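## Task

Make the keyboard's display read exactly "OUR" by typing it (left-arrow erases the last character). Do not press the keyboard hard, since that breaks it and counts as failure. At the end the keyboard must lie flat on the table with its keys facing up, staying that way without the robot holding it.

## Robot and tools

Robot: two Kinova Gen3 seven-joint arms, left_arm and right_arm, each with a Robotiq 2F-85 two-finger gripper and a wrist camera (cam_left_wrist, cam_right_wrist, both 896x504). Bases in the scene frame: left_arm at (-0.014, +0.386, 0) m, right_arm at (+0.044, -0.422, 0) m, both nearly unrotated.

Scene frame: origin on the tabletop midway between the arms, +z up, +x out across the table, +y toward left_arm. The names left and right refer to the arms only, not to image sides. Gripper frame: +z runs along the fingers away from the wrist, +y is the closing direction of the pads. The reported end_effector_position is the point between the pads when shut; closed fingertips stick out about 19 mm past it (6 mm when open), and closing pushes the tips about 13 mm further out, so leave clearance above surfaces. For key presses, a closed gripper pointing down makes a good probe.

execute_actions(actions): a list of actions run in sequence. Each action is a table of up to 15 rows; each row is one 1/30 s control step, and if fewer than 15 rows are given the last one repeats to fill 15 steps. Each row is 18 numbers in [-1, 1], always for both arms: left dx, dy, dz, rx, ry, rz, gripper position, force_limit, speed, then the same nine for the right arm. dx..rz are an offset (not a pose) from that gripper's measured pose at the start of the action, expressed in the gripper's own axes; every row counts from that same start, not from the row before. Scale: 1.0 = 0.6 m for translation or 180 degrees for rotation; rx, ry, rz form a single rotation vector. Per step the command is clipped to 70 mm and 16 degrees from the measured pose, so large offsets take several actions; after an action the arm continues at most to its last clipped pose. An empty list only returns state and images.

Gripper numbers (absolute, not offsets): position +1 = fully open (85 mm), about -0.8 = pads touching, -1 = close until blocked. force_limit -1/0/+1 gives roughly 20/128/235 N per pad; speed -1/0/+1 gives roughly 20/85/150 mm/s, and fast closing adds some force. To keep a gripper unchanged, resend its previous three numbers (0 is a real command). To hold an arm still, send the offset back to its desired pose in the first call of a reply and zeros afterwards.

move(target, speed, blocking): target is one 18-number row laid out like above; its pose part is an offset in gripper axes from the pose in the most recent result that showed one, and the finger numbers are sent at the start. The gripper follows a straight path; both arms finish together, lasting 0.5 to 10 s (cut off at 10 s). speed is path top speed in m/s, 0.002 to 0.5 (default 0.25), rotation up to twice that in rad/s. Paths ignore obstacles and the other arm, and may lag, stray or overshoot the speed, especially near full reach. Faster moves and targets set deeper past a contact press harder, so approach keys slowly and aim only a few millimetres below the key top. blocking=false returns after 0.5 s while motion continues; then only wait or stop are accepted until a result shows the move ended. The extra move: line reports the ending (done, off_target, moving, held, fault) and limits (paced = command clipped; held = a check blocked some steps, after which the arm may jump fast), plus each gripper's distance from its target.

wait(seconds): 0 to 10 s, arms keep their last command; returns early if a running move finishes. stop(): brakes a running move (needs room; fingers keep going). zoom_image(camera, region): enlarges [x0, y0, x1, y1] pixels (at most 504x504) from that camera's latest image, useful for reading the keyboard display. read_manual(section): only licence texts. finished_scene(scene): ends the given scene number irreversibly and reports success; call it only after the word shows correctly and the keyboard rests flat.

Results: a state line per arm with gripper position (m) and quat_wxyz in the scene frame (less accurate at long reach); Hand target lines showing where the controller now drives each gripper; step readings of end_effector_position, with HELD marking steps where an arm's command was held back; pose unreachable when the clearance check altered a command; gripper object_status (0 moving, 1 blocked while opening, 2 blocked while closing = grip, 3 reached target or pads met) and position_measured in counts (3 open, ~78 = 60 mm, 130 = 40 mm, 180 = 20 mm, 230 pads together). Camera calibration lines give K and T_world_to_cam for projecting points.

Avoid: pressing the keyboard hard, knocking anything off the table, arms colliding or pushing each other, and torque faults (a joint over its load limit, 49.6 N m for the big joints and 31.2 N m for the wrist joints, freezes that arm for 10 s and drops the rest of the call). MOTOR HOT appears from 60 °C; at 75 °C an OVER-TEMPERATURE FAULT makes the arm sag. Joint ranges: shoulder ±2.250, elbow ±2.580, wrist pitch ±2.100 rad, others ±6.283. Check the display after each letter and use left-arrow to fix mistakes.

Each tool is called after "Emit:" as a command line: name --argument value for each argument, lists and objects as JSON in quotes; but a table of rows of numbers goes row by row, as --pt "numbers of a row", without its own name.

## Session

Emit:
execute_actions --actions '[]'

Scene clock: 0.00 s.
left_arm: end_effector_position=(+0.4172, -0.0131, +0.1114) position_measured=230 object_status=3 end_effector_quat_wxyz=(+0.164, +0.757, -0.618, +0.138) | right_arm: end_effector_position=(+0.4947, -0.4073, +0.1987) position_measured=230 object_status=3 end_effector_quat_wxyz=(-0.001, -0.015, +1.000, +0.002)
Joint positions: left_arm=[ 0.684  0.728 -0.344  1.593  0.872  0.833  3.225] | right_arm=[-0.057  0.436 -0.002  1.655 -0.003  1.052  1.516]
Joint velocities: left_arm=[0.    0.001 0.    0.001 0.001 0.    0.001] | right_arm=[-0.     0.001 -0.001  0.     0.     0.001 -0.001]
Motor temperatures (°C, as the motors report them): left_arm=[30 28 29 30 36 36 47] | right_arm=[31 35 28 29 36 39 38]
Hand target (left_arm): +0.417, -0.013, +0.111; +0.164, +0.757, -0.618, +0.138
Hand target (right_arm): +0.495, -0.407, +0.199; -0.001, -0.015, +1.000, +0.002

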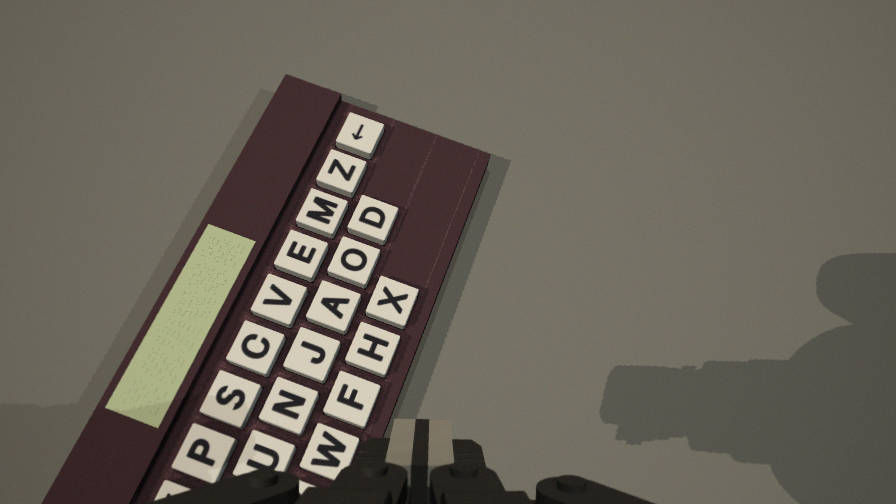

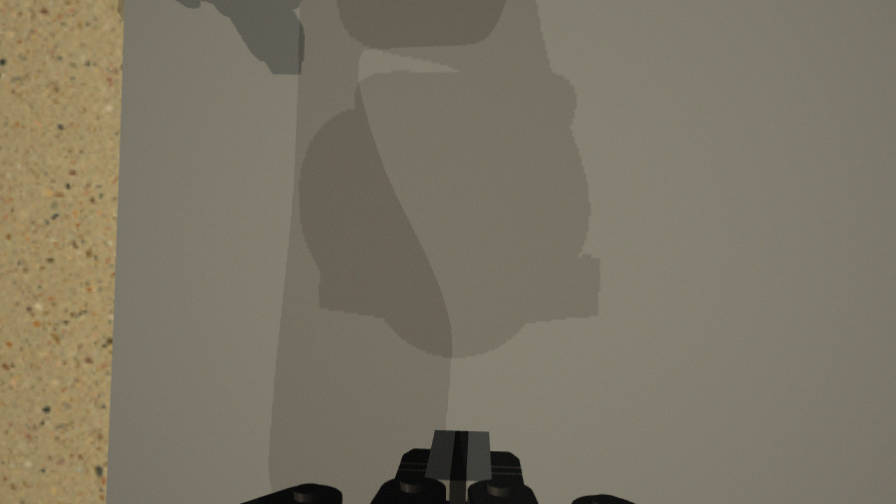

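Emit:
move --target '[-0.1,-0.09,-0.108,0,0,0,-1,0,0,0,0,0,0,0,0,-1,0,0]'

Scene clock: 10.47 s.
left_arm: end_effector_position=(+0.4578, +0.0765, +0.1417) position_measured=232 object_status=3 end_effector_quat_wxyz=(+0.164, +0.756, -0.618, +0.138) | right_arm: end_effector_position=(+0.4947, -0.4073, +0.1987) position_measured=232 object_status=3 end_effector_quat_wxyz=(-0.001, -0.015, +1.000, +0.002)
Joint positions: left_arm=[ 0.513  0.68  -0.383  1.577  0.824  0.973  3.103] | right_arm=[-0.057  0.436 -0.002  1.655 -0.003  1.052  1.516]
Joint velocities: left_arm=[-0.006 -0.    -0.006 -0.     0.003  0.002 -0.002] | right_arm=[ 0.     0.001 -0.001 -0.001  0.001  0.001  0.   ]
Motor temperatures (°C, as the motors report them): left_arm=[30 29 29 30 36 36 47] | right_arm=[31 35 28 29 36 39 38]
Hand target (left_arm): +0.458, +0.077, +0.142; +0.164, +0.756, -0.618, +0.138
Hand target (right_arm): +0.495, -0.407, +0.199; -0.001, -0.015, +1.000, +0.002
Off the commanded pose (left_arm): 0.001 m, 0 deg.
Off the commanded pose (right_arm): 0.000 m, 0 deg.
move: done
camera_calibration (this result's frames):
cam_left_wrist: T_world_to_cam=[[-0.971765, -0.203264, 0.11982, 0.433811], [-0.234056, 0.894659, -0.380529, 0.142475], [-0.0298506, -0.39783, -0.916973, 0.323544], [0, 0, 0, 1]] pos_world=[0.464567, 0.0894266, 0.298918]
cam_right_wrist: T_world_to_cam=[[-0.0514346, 0.998113, -0.0335391, 0.439455], [0.998654, 0.0516297, 0.00497813, -0.416926], [0.00670035, -0.0332379, -0.999425, 0.327683], [0, 0, 0, 1]] pos_world=[0.436773, -0.406209, 0.344309]

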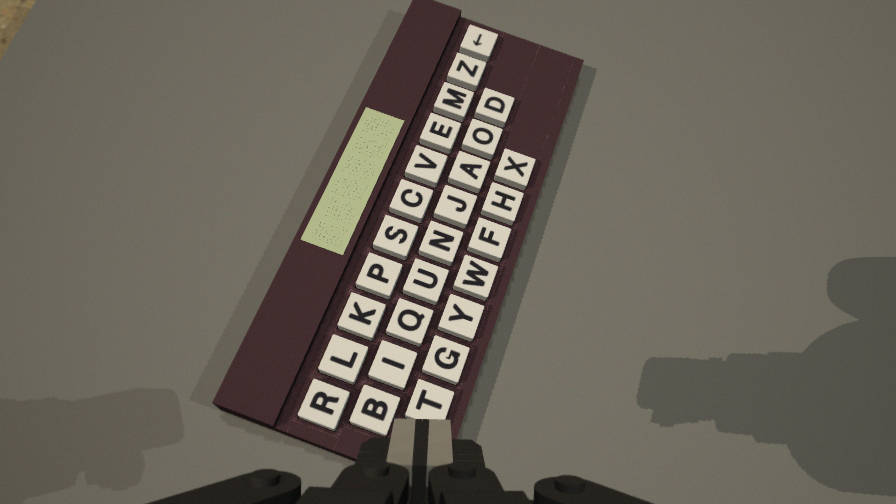

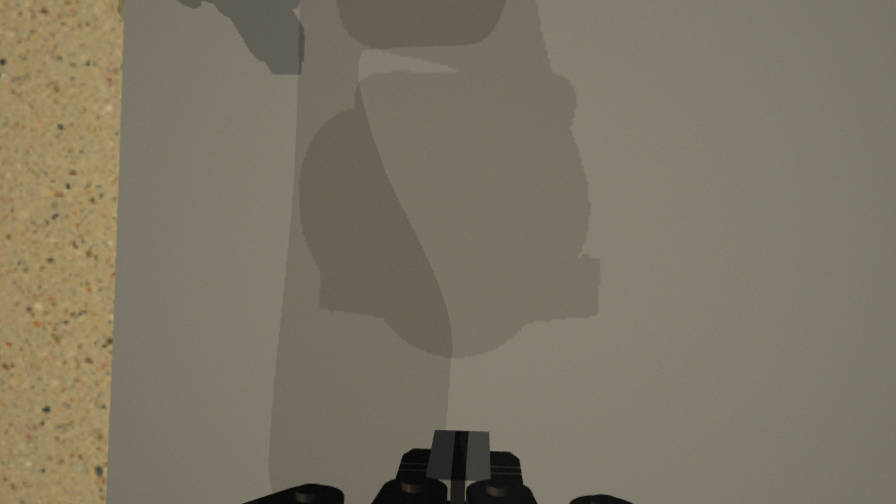

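Emit:
move --target '[0.1975,0.0517,0.2533,0,0,0,-1,0,0,-0.175,0.18,-0.22,0,0,0,-1,0,0]'

Scene clock: 20.83 s.
left_arm: end_effector_position=(+0.4516, -0.0976, +0.0546) position_measured=232 object_status=3 end_effector_quat_wxyz=(+0.164, +0.756, -0.618, +0.138) | right_arm: end_effector_position=(+0.5963, -0.2964, +0.3311) position_measured=232 object_status=3 end_effector_quat_wxyz=(-0.001, -0.015, +1.000, +0.002)
Joint positions: left_arm=[ 0.738  0.953 -0.325  1.31   0.879  0.834  3.369] | right_arm=[-0.235  0.642 -0.007  0.864 -0.     1.637  1.333]
Joint velocities: left_arm=[-0.001  0.003  0.    -0.    -0.001 -0.001  0.002] | right_arm=[-0.002  0.017 -0.002 -0.006  0.     0.001 -0.001]
Motor temperatures (°C, as the motors report them): left_arm=[30 29 29 30 36 36 47] | right_arm=[31 35 28 29 36 39 38]
Hand target (left_arm): +0.452, -0.098, +0.054; +0.164, +0.756, -0.618, +0.138
Hand target (right_arm): +0.596, -0.296, +0.330; -0.001, -0.015, +1.000, +0.002
Off the commanded pose (left_arm): 0.001 m, 0 deg.
Off the commanded pose (right_arm): 0.001 m, 0 deg.
move: done
camera_calibration (this result's frames):
cam_left_wrist: T_world_to_cam=[[-0.971683, -0.203704, 0.119734, 0.402712], [-0.2344, 0.894917, -0.379711, 0.263806], [-0.0298028, -0.397025, -0.917324, 0.174312], [0, 0, 0, 1]] pos_world=[0.458339, -0.0848446, 0.211853]
cam_right_wrist: T_world_to_cam=[[-0.0527972, 0.998076, -0.0325162, 0.338818], [0.99858, 0.0529993, 0.00538505, -0.524468], [0.00709802, -0.0321857, -0.999457, 0.463082], [0, 0, 0, 1]] pos_world=[0.538325, -0.295465, 0.476671]

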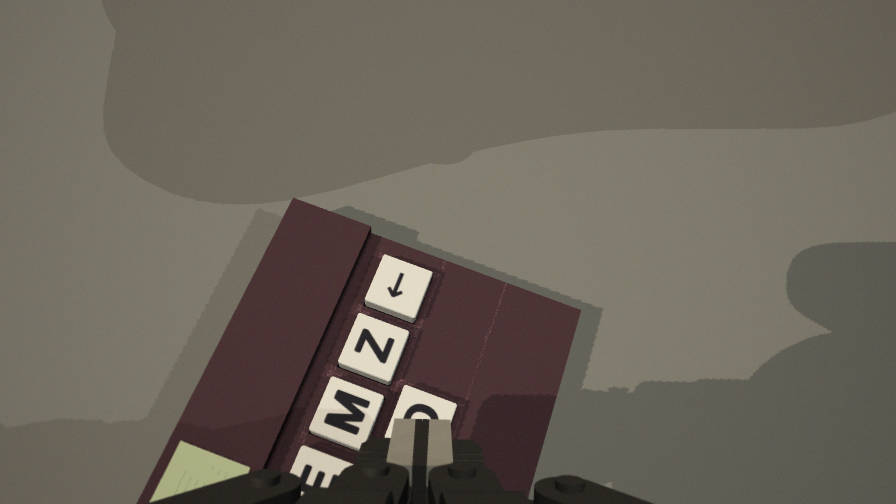

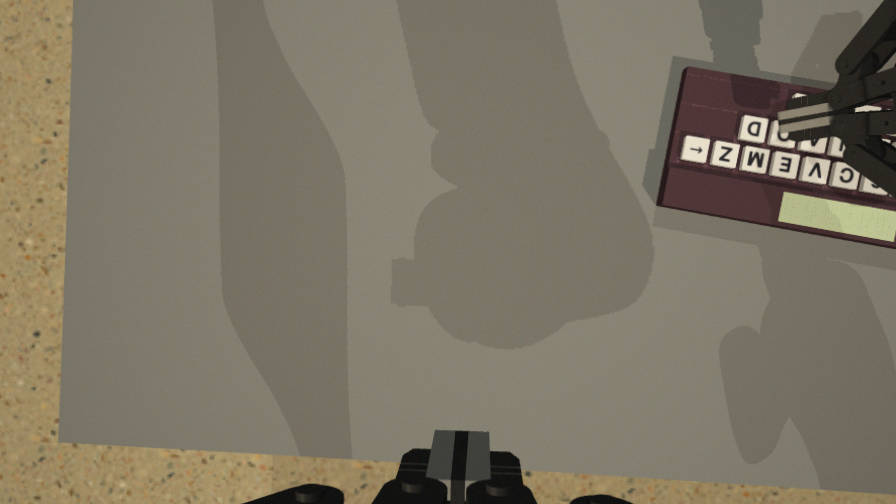

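Emit:
move --target '[0,-0.005,0.018,0,0,0,-1,0,0,0,0.05,0,0,0,0,-1,0,0]' --speed 0.03

Emit:
zoom_image --camera "cam_right_wrist" --region '[640,60,896,260]'

Scene clock: 33.47 s.
left_arm: end_effector_position=(+0.4546, -0.1016, +0.0446) position_measured=232 object_status=3 end_effector_quat_wxyz=(+0.164, +0.756, -0.618, +0.138) | right_arm: end_effector_position=(+0.5954, -0.2665, +0.3312) position_measured=232 object_status=3 end_effector_quat_wxyz=(-0.001, -0.015, +1.000, +0.002)
Joint positions: left_arm=[ 0.736  0.977 -0.32   1.292  0.885  0.827  3.368] | right_arm=[-0.286  0.662 -0.009  0.826  0.001  1.653  1.282]
Joint velocities: left_arm=[ 0.001  0.001  0.    -0.001  0.    -0.     0.   ] | right_arm=[-0.002  0.    -0.001 -0.001  0.    -0.002  0.   ]
Motor temperatures (°C, as the motors report them): left_arm=[30 30 29 30 36 36 47] | right_arm=[31 36 28 29 36 39 38]
Hand target (left_arm): +0.455, -0.102, +0.045; +0.164, +0.756, -0.618, +0.138
Hand target (right_arm): +0.595, -0.266, +0.331; -0.001, -0.015, +1.000, +0.002
Off the commanded pose (left_arm): 0.000 m, 0 deg.
Off the commanded pose (right_arm): 0.000 m, 0 deg.
move: done
camera_calibration (this result's frames):
cam_left_wrist: T_world_to_cam=[[-0.971686, -0.203713, 0.119696, 0.40605], [-0.234395, 0.894889, -0.379781, 0.264299], [-0.0297482, -0.397084, -0.9173, 0.163644], [0, 0, 0, 1]] pos_world=[0.461371, -0.0888206, 0.201884]
cam_right_wrist: T_world_to_cam=[[-0.0526478, 0.998084, -0.032507, 0.308848], [0.998589, 0.0528452, 0.00524314, -0.525115], [0.00695093, -0.0321851, -0.999458, 0.464187], [0, 0, 0, 1]] pos_world=[0.537407, -0.265566, 0.476728]

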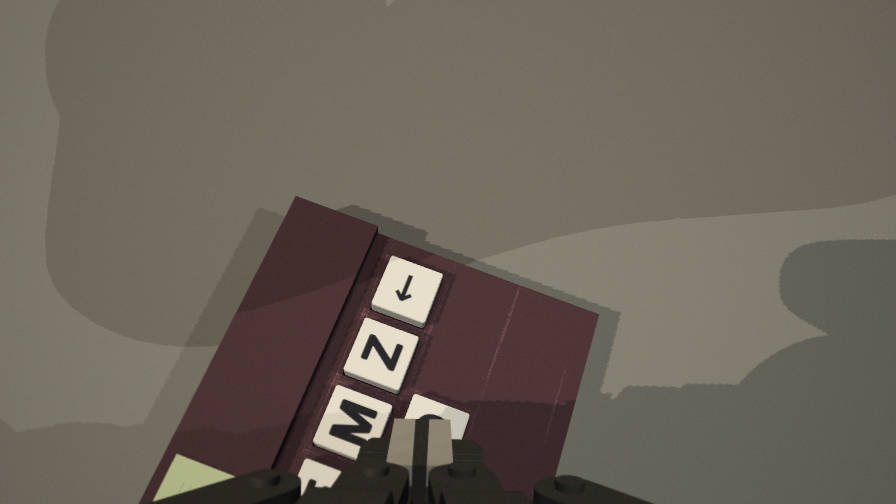

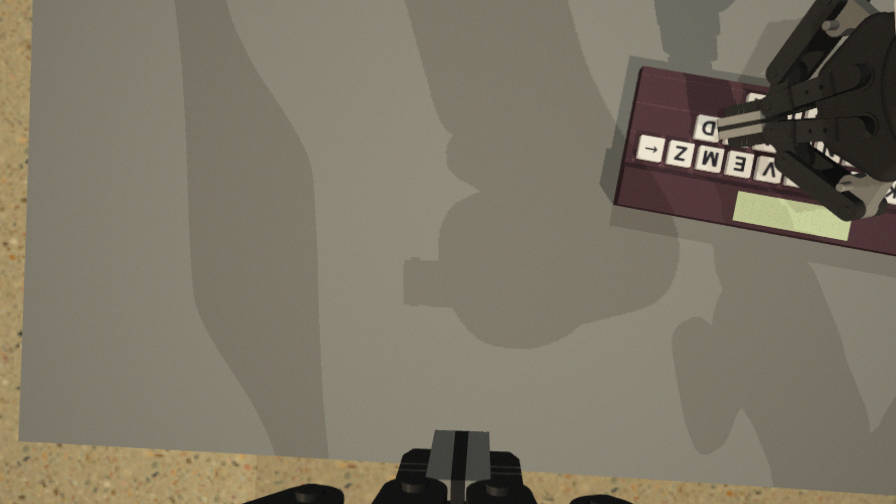

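Region (640, 60, 896, 260) of cam_right_wrist's 896x504 image, scaled by 1.969; it fills the top 394 rows of this view, and the rest is white.

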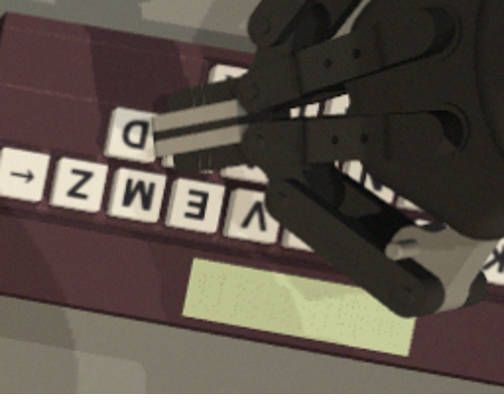

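Emit:
move --target '[-0.001,-0.0053,0.0045,0,0,0,-1,0,0,0,0,0,0,0,0,-1,0,0]' --speed 0.01

Emit:
move --target '[-0.0014,-0.0003,0.003,0,0,0,-1,0,0,0,0,0,0,0,0,-1,0,0]' --speed 0.005

Scene clock: 40.77 s.
left_arm: end_effector_position=(+0.4577, -0.1017, +0.0417) position_measured=232 object_status=3 end_effector_quat_wxyz=(+0.164, +0.756, -0.618, +0.138) | right_arm: end_effector_position=(+0.5954, -0.2665, +0.3312) position_measured=232 object_status=3 end_effector_quat_wxyz=(-0.001, -0.015, +1.000, +0.002)
Joint positions: left_arm=[ 0.731  0.986 -0.319  1.282  0.885  0.828  3.367] | right_arm=[-0.286  0.662 -0.009  0.826  0.001  1.653  1.282]
Joint velocities: left_arm=[ 0.     0.001  0.    -0.001  0.     0.001 -0.   ] | right_arm=[-0.     0.001  0.    -0.001  0.001 -0.    -0.001]
Motor temperatures (°C, as the motors report them): left_arm=[30 30 29 30 36 36 47] | right_arm=[31 36 28 29 36 39 38]
Hand target (left_arm): +0.458, -0.102, +0.042; +0.164, +0.756, -0.618, +0.138
Hand target (right_arm): +0.595, -0.266, +0.331; -0.001, -0.015, +1.000, +0.002
Off the commanded pose (left_arm): 0.000 m, 0 deg.
Off the commanded pose (right_arm): 0.000 m, 0 deg.
move: done
camera_calibration (this result's frames):
cam_left_wrist: T_world_to_cam=[[-0.971697, -0.20368, 0.119664, 0.409327], [-0.234355, 0.894866, -0.379859, 0.263949], [-0.0297131, -0.397152, -0.917272, 0.16105], [0, 0, 0, 1]] pos_world=[0.464385, -0.0888655, 0.199009]
cam_right_wrist: T_world_to_cam=[[-0.052649, 0.998084, -0.0325072, 0.308847], [0.998589, 0.0528464, 0.00524188, -0.525115], [0.00694972, -0.0321854, -0.999458, 0.464186], [0, 0, 0, 1]] pos_world=[0.537408, -0.265565, 0.476726]

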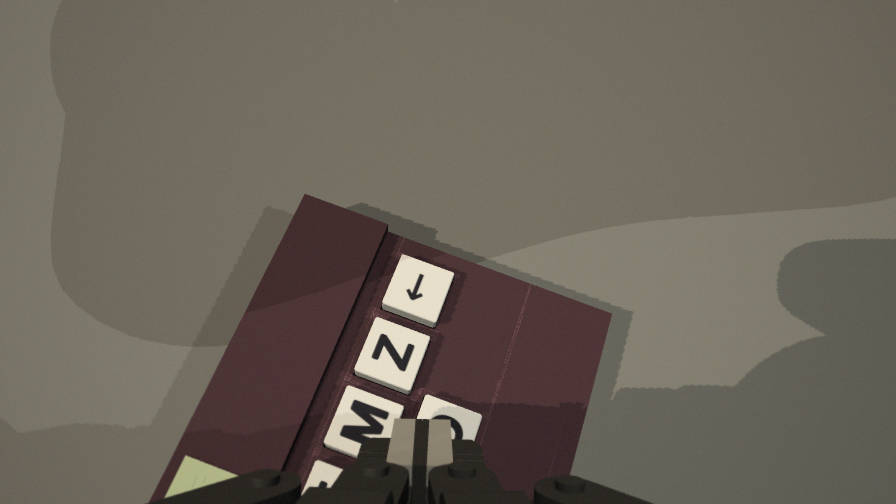

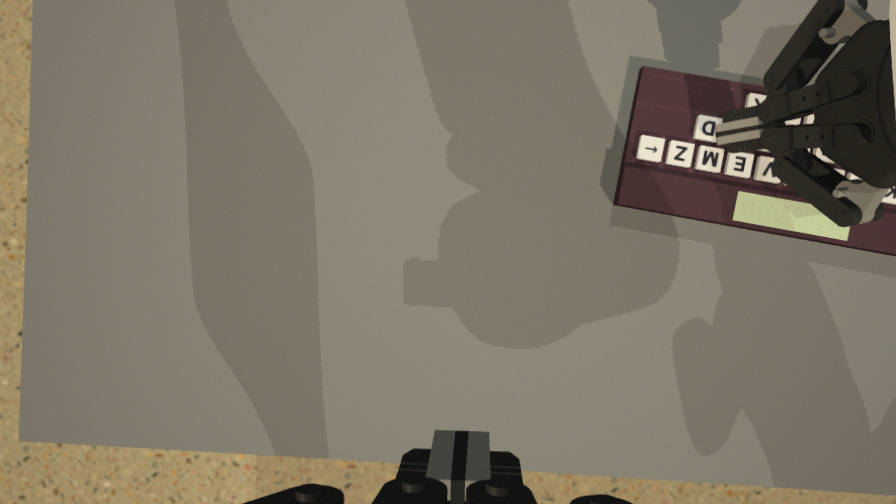

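Scene clock: 41.47 s.
left_arm: end_effector_position=(+0.4577, -0.1017, +0.0398) position_measured=232 object_status=3 end_effector_quat_wxyz=(+0.164, +0.756, -0.618, +0.138) | right_arm: end_effector_position=(+0.5954, -0.2665, +0.3312) position_measured=232 object_status=3 end_effector_quat_wxyz=(-0.001, -0.015, +1.000, +0.002)
Joint positions: left_arm=[ 0.731  0.989 -0.318  1.283  0.887  0.825  3.365] | right_arm=[-0.286  0.662 -0.009  0.826  0.001  1.653  1.282]
Joint velocities: left_arm=[ 0.    -0.001  0.001 -0.    -0.001  0.001 -0.001] | right_arm=[-0.     0.001 -0.    -0.001 -0.     0.001  0.   ]
Motor temperatures (°C, as the motors report them): left_arm=[30 30 29 30 36 36 47] | right_arm=[31 36 28 29 36 39 38]
Hand target (left_arm): +0.458, -0.102, +0.040; +0.164, +0.756, -0.618, +0.138
Hand target (right_arm): +0.595, -0.266, +0.331; -0.001, -0.015, +1.000, +0.002
Off the commanded pose (left_arm): 0.000 m, 0 deg.
Off the commanded pose (right_arm): 0.000 m, 0 deg.
move: done
camera_calibration (this result's frames):
cam_left_wrist: T_world_to_cam=[[-0.971699, -0.203674, 0.119655, 0.409596], [-0.234346, 0.894862, -0.379874, 0.26318], [-0.0297045, -0.397164, -0.917267, 0.159236], [0, 0, 0, 1]] pos_world=[0.464409, -0.088843, 0.197027]
cam_right_wrist: T_world_to_cam=[[-0.0526488, 0.998084, -0.0325075, 0.308847], [0.998589, 0.0528461, 0.00524103, -0.525115], [0.00694888, -0.0321857, -0.999458, 0.464184], [0, 0, 0, 1]] pos_world=[0.537409, -0.265565, 0.476725]

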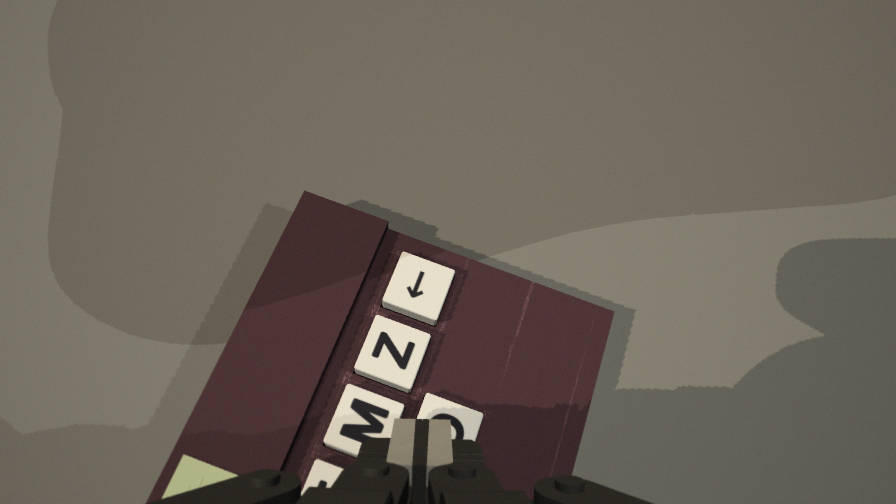

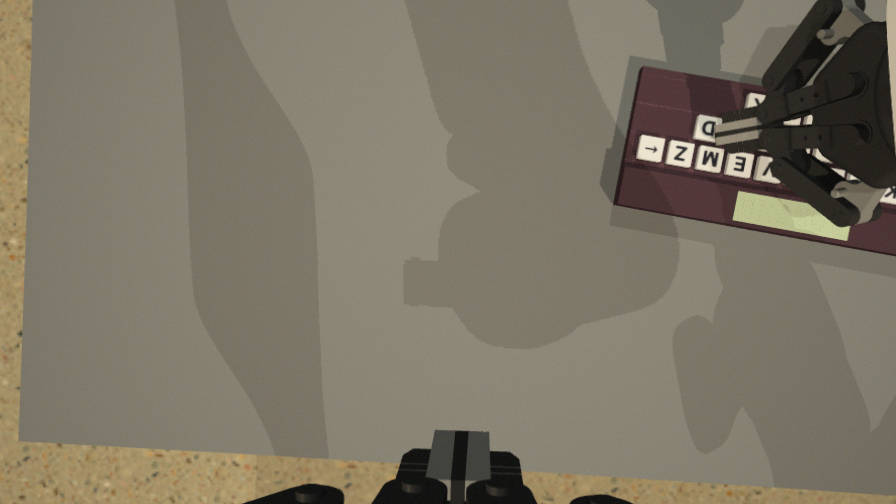

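Emit:
move --target '[-0.0014,-0.0003,0.003,0,0,0,-1,0,0,0,0,0,0,0,0,-1,0,0]' --speed 0.005

Emit:
zoom_image --camera "cam_right_wrist" --region '[640,60,896,260]'

Scene clock: 50.63 s.
left_arm: end_effector_position=(+0.4577, -0.1017, +0.0379) position_measured=232 object_status=3 end_effector_quat_wxyz=(+0.164, +0.756, -0.618, +0.138) | right_arm: end_effector_position=(+0.5954, -0.2665, +0.3312) position_measured=232 object_status=3 end_effector_quat_wxyz=(-0.001, -0.015, +1.000, +0.002)
Joint positions: left_arm=[ 0.73   0.992 -0.316  1.283  0.889  0.822  3.362] | right_arm=[-0.286  0.662 -0.009  0.826  0.001  1.653  1.282]
Joint velocities: left_arm=[ 0.    -0.     0.     0.     0.001 -0.     0.002] | right_arm=[ 0.    -0.001 -0.     0.    -0.001 -0.     0.   ]
Motor temperatures (°C, as the motors report them): left_arm=[30 30 29 30 36 36 47] | right_arm=[31 36 28 29 36 39 38]
Hand target (left_arm): +0.458, -0.102, +0.038; +0.164, +0.756, -0.618, +0.138
Hand target (right_arm): +0.595, -0.266, +0.331; -0.001, -0.015, +1.000, +0.002
Off the commanded pose (left_arm): 0.000 m, 0 deg.
Off the commanded pose (right_arm): 0.000 m, 0 deg.
move: done
camera_calibration (this result's frames):
cam_left_wrist: T_world_to_cam=[[-0.971718, -0.203645, 0.119554, 0.409892], [-0.234285, 0.894799, -0.380058, 0.262487], [-0.02958, -0.397319, -0.917204, 0.157453], [0, 0, 0, 1]] pos_world=[0.464453, -0.088841, 0.195173]
cam_right_wrist: T_world_to_cam=[[-0.0526486, 0.998084, -0.0325079, 0.308847], [0.998589, 0.0528459, 0.00524033, -0.525116], [0.0069482, -0.0321861, -0.999458, 0.464183], [0, 0, 0, 1]] pos_world=[0.53741, -0.265565, 0.476723]

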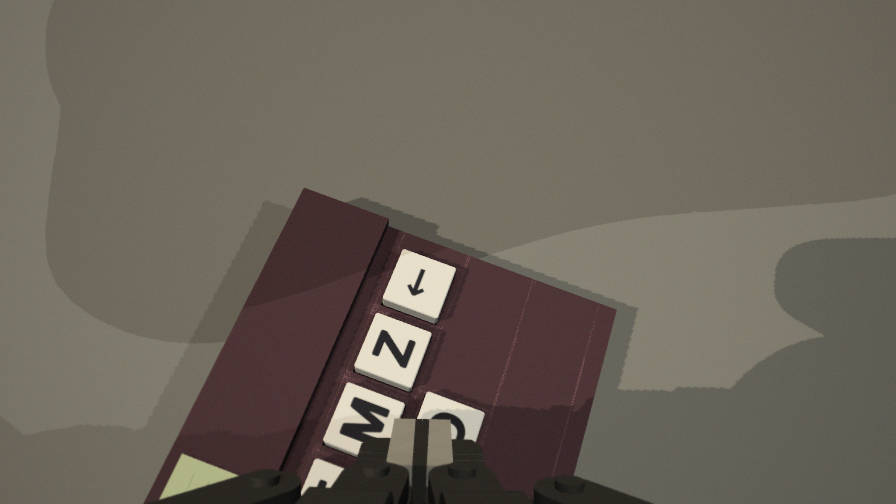

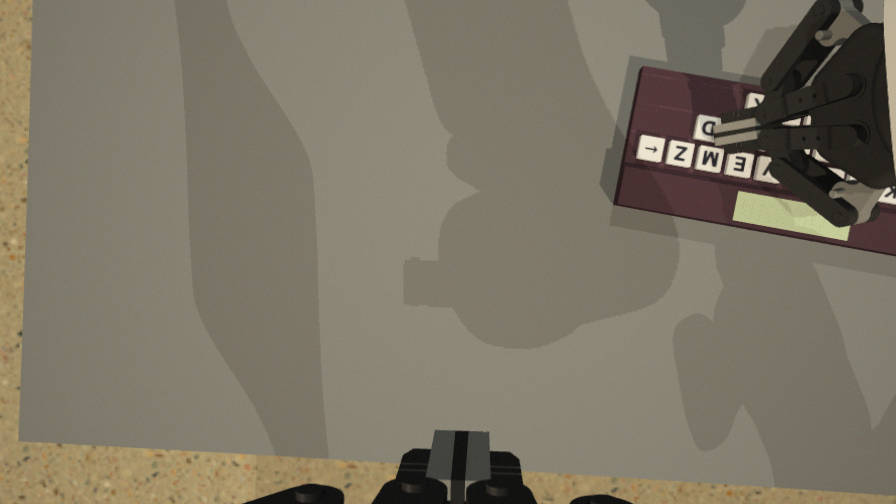

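Region (640, 60, 896, 260) of cam_right_wrist's 896x504 image, scaled by 1.969; it fills the top 394 rows of this view, and the rest is white.

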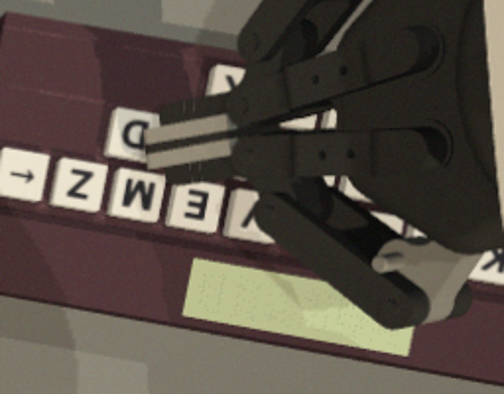

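Improve the view first.

Emit:
move --target '[0,0,0,0,0,0,-1,0,0,0,0,0,0,0,-0.98,-1,0,0]' --speed 0.5

Emit:
move --target '[-0.001,-0.0002,0.0023,0,0,0,-1,0,0,0,0,0,0,0,0,-1,0,0]' --speed 0.005

Scene clock: 58.53 s.
left_arm: end_effector_position=(+0.4578, -0.1017, +0.0380) position_measured=232 object_status=3 end_effector_quat_wxyz=(+0.164, +0.756, -0.618, +0.138) | right_arm: end_effector_position=(+0.5951, -0.2666, +0.3314) position_measured=232 object_status=3 end_effector_quat_wxyz=(-0.003, +1.000, -0.016, -0.001)
Joint positions: left_arm=[ 0.73   0.992 -0.316  1.283  0.889  0.822  3.362] | right_arm=[-0.055  0.708 -0.612  0.811  0.381  1.708  4.164]
Joint velocities: left_arm=[ 0.     0.002 -0.001 -0.     0.001 -0.     0.   ] | right_arm=[ 0.002  0.001  0.002 -0.    -0.001  0.001  0.   ]
Motor temperatures (°C, as the motors report them): left_arm=[30 31 29 30 36 36 47] | right_arm=[31 36 28 29 36 39 38]
Hand target (left_arm): +0.458, -0.102, +0.038; +0.164, +0.756, -0.618, +0.138
Hand target (right_arm): +0.595, -0.267, +0.331; -0.003, +1.000, -0.017, -0.001
Off the commanded pose (left_arm): 0.000 m, 0 deg.
Off the commanded pose (right_arm): 0.000 m, 0 deg.
move: done
camera_calibration (this result's frames):
cam_left_wrist: T_world_to_cam=[[-0.971735, -0.203621, 0.119451, 0.409921], [-0.234228, 0.894739, -0.380236, 0.262565], [-0.0294538, -0.397467, -0.917143, 0.15748], [0, 0, 0, 1]] pos_world=[0.464473, -0.0888657, 0.195302]
cam_right_wrist: T_world_to_cam=[[-0.0106136, -0.999033, -0.0426722, -0.245059], [-0.999908, 0.0102432, 0.00889105, 0.651916], [-0.00844536, 0.0427626, -0.99905, 0.493416], [0, 0, 0, 1]] pos_world=[0.653422, -0.2726, 0.476694]

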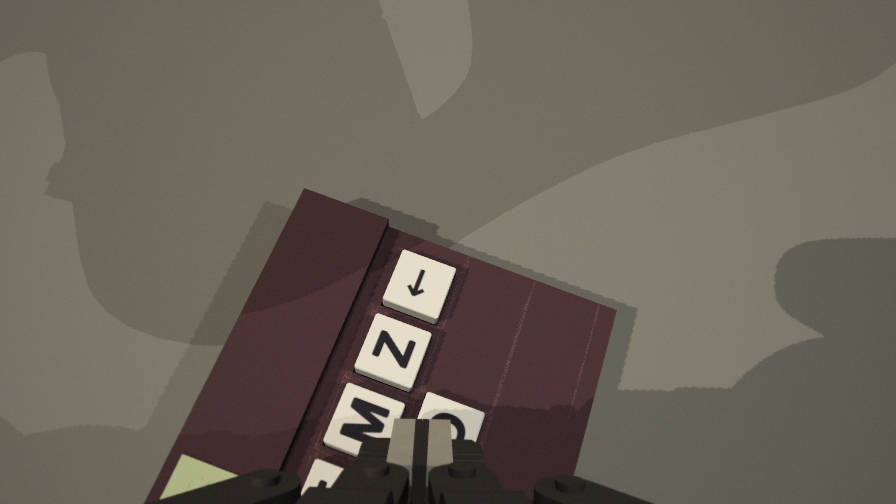

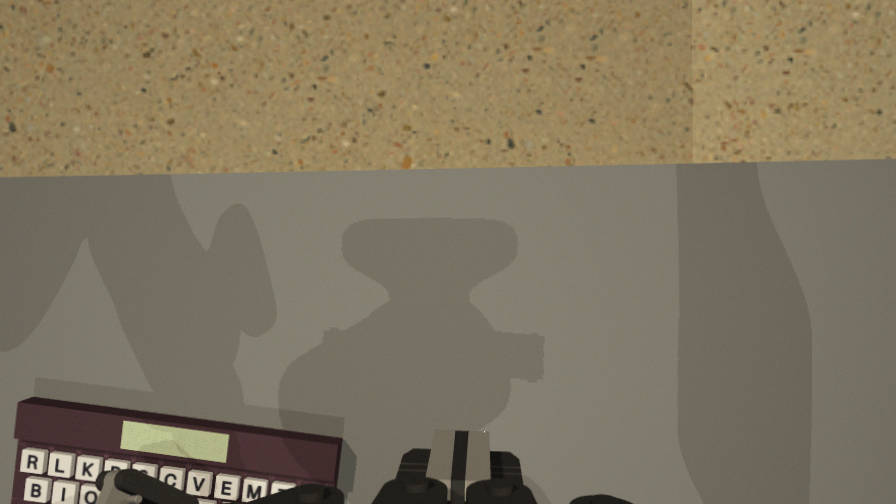

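Scene clock: 59.23 s.
left_arm: end_effector_position=(+0.4579, -0.1018, +0.0368) position_measured=232 object_status=3 end_effector_quat_wxyz=(+0.164, +0.756, -0.618, +0.138) | right_arm: end_effector_position=(+0.5951, -0.2666, +0.3314) position_measured=232 object_status=3 end_effector_quat_wxyz=(-0.003, +1.000, -0.016, -0.001)
Joint positions: left_arm=[ 0.729  0.994 -0.315  1.283  0.891  0.82   3.359] | right_arm=[-0.055  0.708 -0.612  0.811  0.381  1.708  4.164]
Joint velocities: left_arm=[-0.     0.001 -0.    -0.     0.     0.    -0.   ] | right_arm=[-0.     0.002 -0.    -0.     0.001  0.001  0.001]
Motor temperatures (°C, as the motors report them): left_arm=[30 31 29 30 36 36 47] | right_arm=[31 36 28 29 36 39 38]
Hand target (left_arm): +0.458, -0.102, +0.037; +0.164, +0.756, -0.618, +0.138
Hand target (right_arm): +0.595, -0.267, +0.331; -0.003, +1.000, -0.016, -0.001
Off the commanded pose (left_arm): 0.000 m, 0 deg.
Off the commanded pose (right_arm): 0.000 m, 0 deg.
move: done
camera_calibration (this result's frames):
cam_left_wrist: T_world_to_cam=[[-0.971767, -0.203584, 0.119255, 0.410167], [-0.234126, 0.894625, -0.380567, 0.26216], [-0.0292108, -0.397743, -0.917032, 0.156152], [0, 0, 0, 1]] pos_world=[0.464526, -0.0889231, 0.194051]
cam_right_wrist: T_world_to_cam=[[-0.010614, -0.999033, -0.0426726, -0.245059], [-0.999908, 0.0102435, 0.00889183, 0.651917], [-0.00844611, 0.042763, -0.99905, 0.493415], [0, 0, 0, 1]] pos_world=[0.653423, -0.2726, 0.476692]

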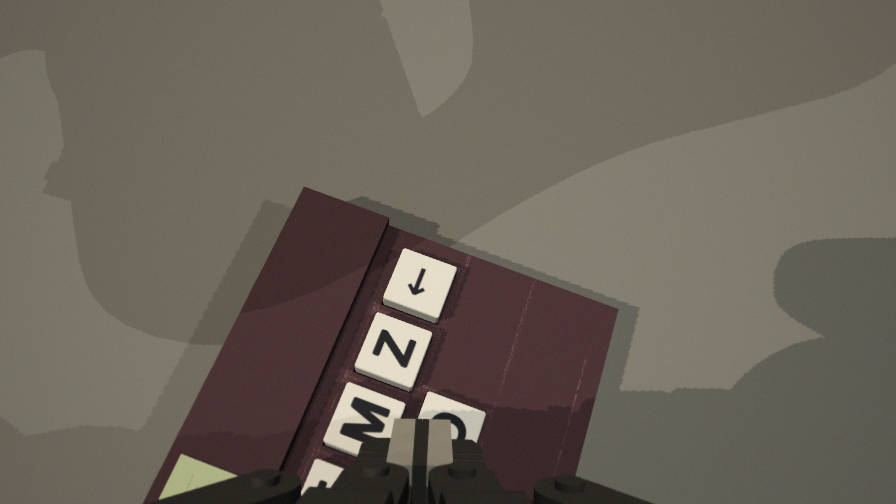

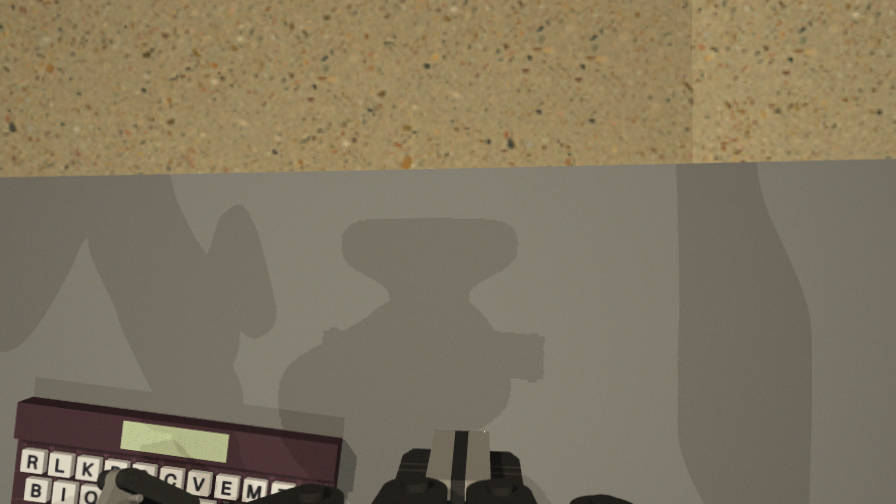

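In contact now.

Emit:
move --target '[-0.001,-0.0002,0.0023,0,0,0,-1,0,0,0,0,0,0,0,0,-1,0,0]' --speed 0.005

Scene clock: 66.77 s.
left_arm: end_effector_position=(+0.4580, -0.1020, +0.0357) position_measured=232 object_status=3 end_effector_quat_wxyz=(+0.164, +0.756, -0.618, +0.139) | right_arm: end_effector_position=(+0.5951, -0.2666, +0.3314) position_measured=232 object_status=3 end_effector_quat_wxyz=(-0.003, +1.000, -0.016, -0.001)
Joint positions: left_arm=[ 0.729  0.996 -0.314  1.284  0.892  0.817  3.357] | right_arm=[-0.055  0.708 -0.612  0.811  0.381  1.708  4.164]
Joint velocities: left_arm=[ 0.    -0.     0.001  0.     0.    -0.    -0.   ] | right_arm=[-0.    -0.002  0.     0.001 -0.    -0.001 -0.   ]
Motor temperatures (°C, as the motors report them): left_arm=[30 31 29 30 36 36 47] | right_arm=[31 36 28 29 36 39 38]
Hand target (left_arm): +0.458, -0.102, +0.035; +0.164, +0.756, -0.618, +0.138
Hand target (right_arm): +0.595, -0.267, +0.331; -0.003, +1.000, -0.016, -0.001
Off the commanded pose (left_arm): 0.000 m, 0 deg.
Off the commanded pose (right_arm): 0.000 m, 0 deg.
move: done
camera_calibration (this result's frames):
cam_left_wrist: T_world_to_cam=[[-0.971814, -0.203533, 0.118961, 0.410443], [-0.233977, 0.894456, -0.381055, 0.261824], [-0.0288483, -0.398149, -0.916867, 0.154853], [0, 0, 0, 1]] pos_world=[0.464602, -0.088997, 0.192922]
cam_right_wrist: T_world_to_cam=[[-0.0106148, -0.999033, -0.0426731, -0.245058], [-0.999908, 0.0102442, 0.00889285, 0.651918], [-0.0084471, 0.0427635, -0.99905, 0.493414], [0, 0, 0, 1]] pos_world=[0.653424, -0.2726, 0.476691]

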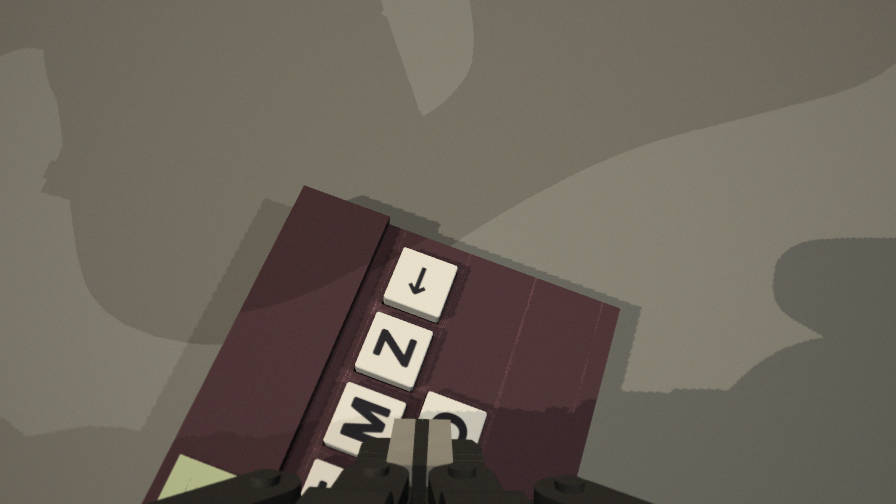

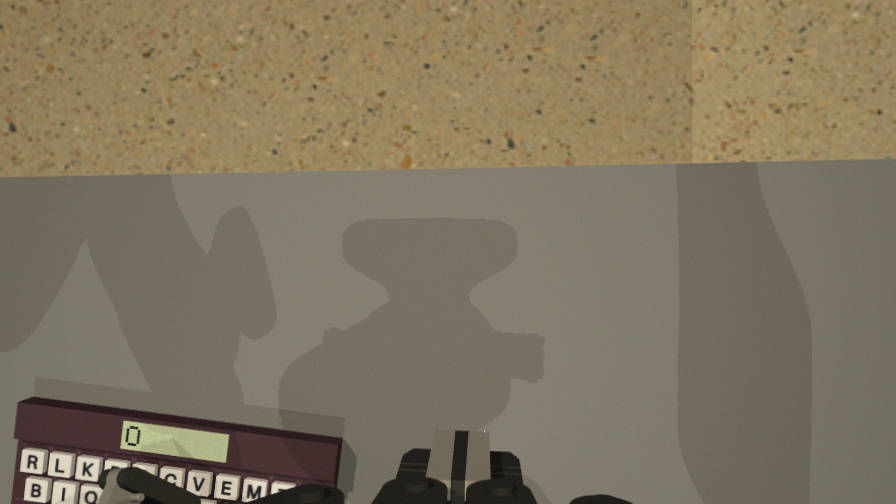

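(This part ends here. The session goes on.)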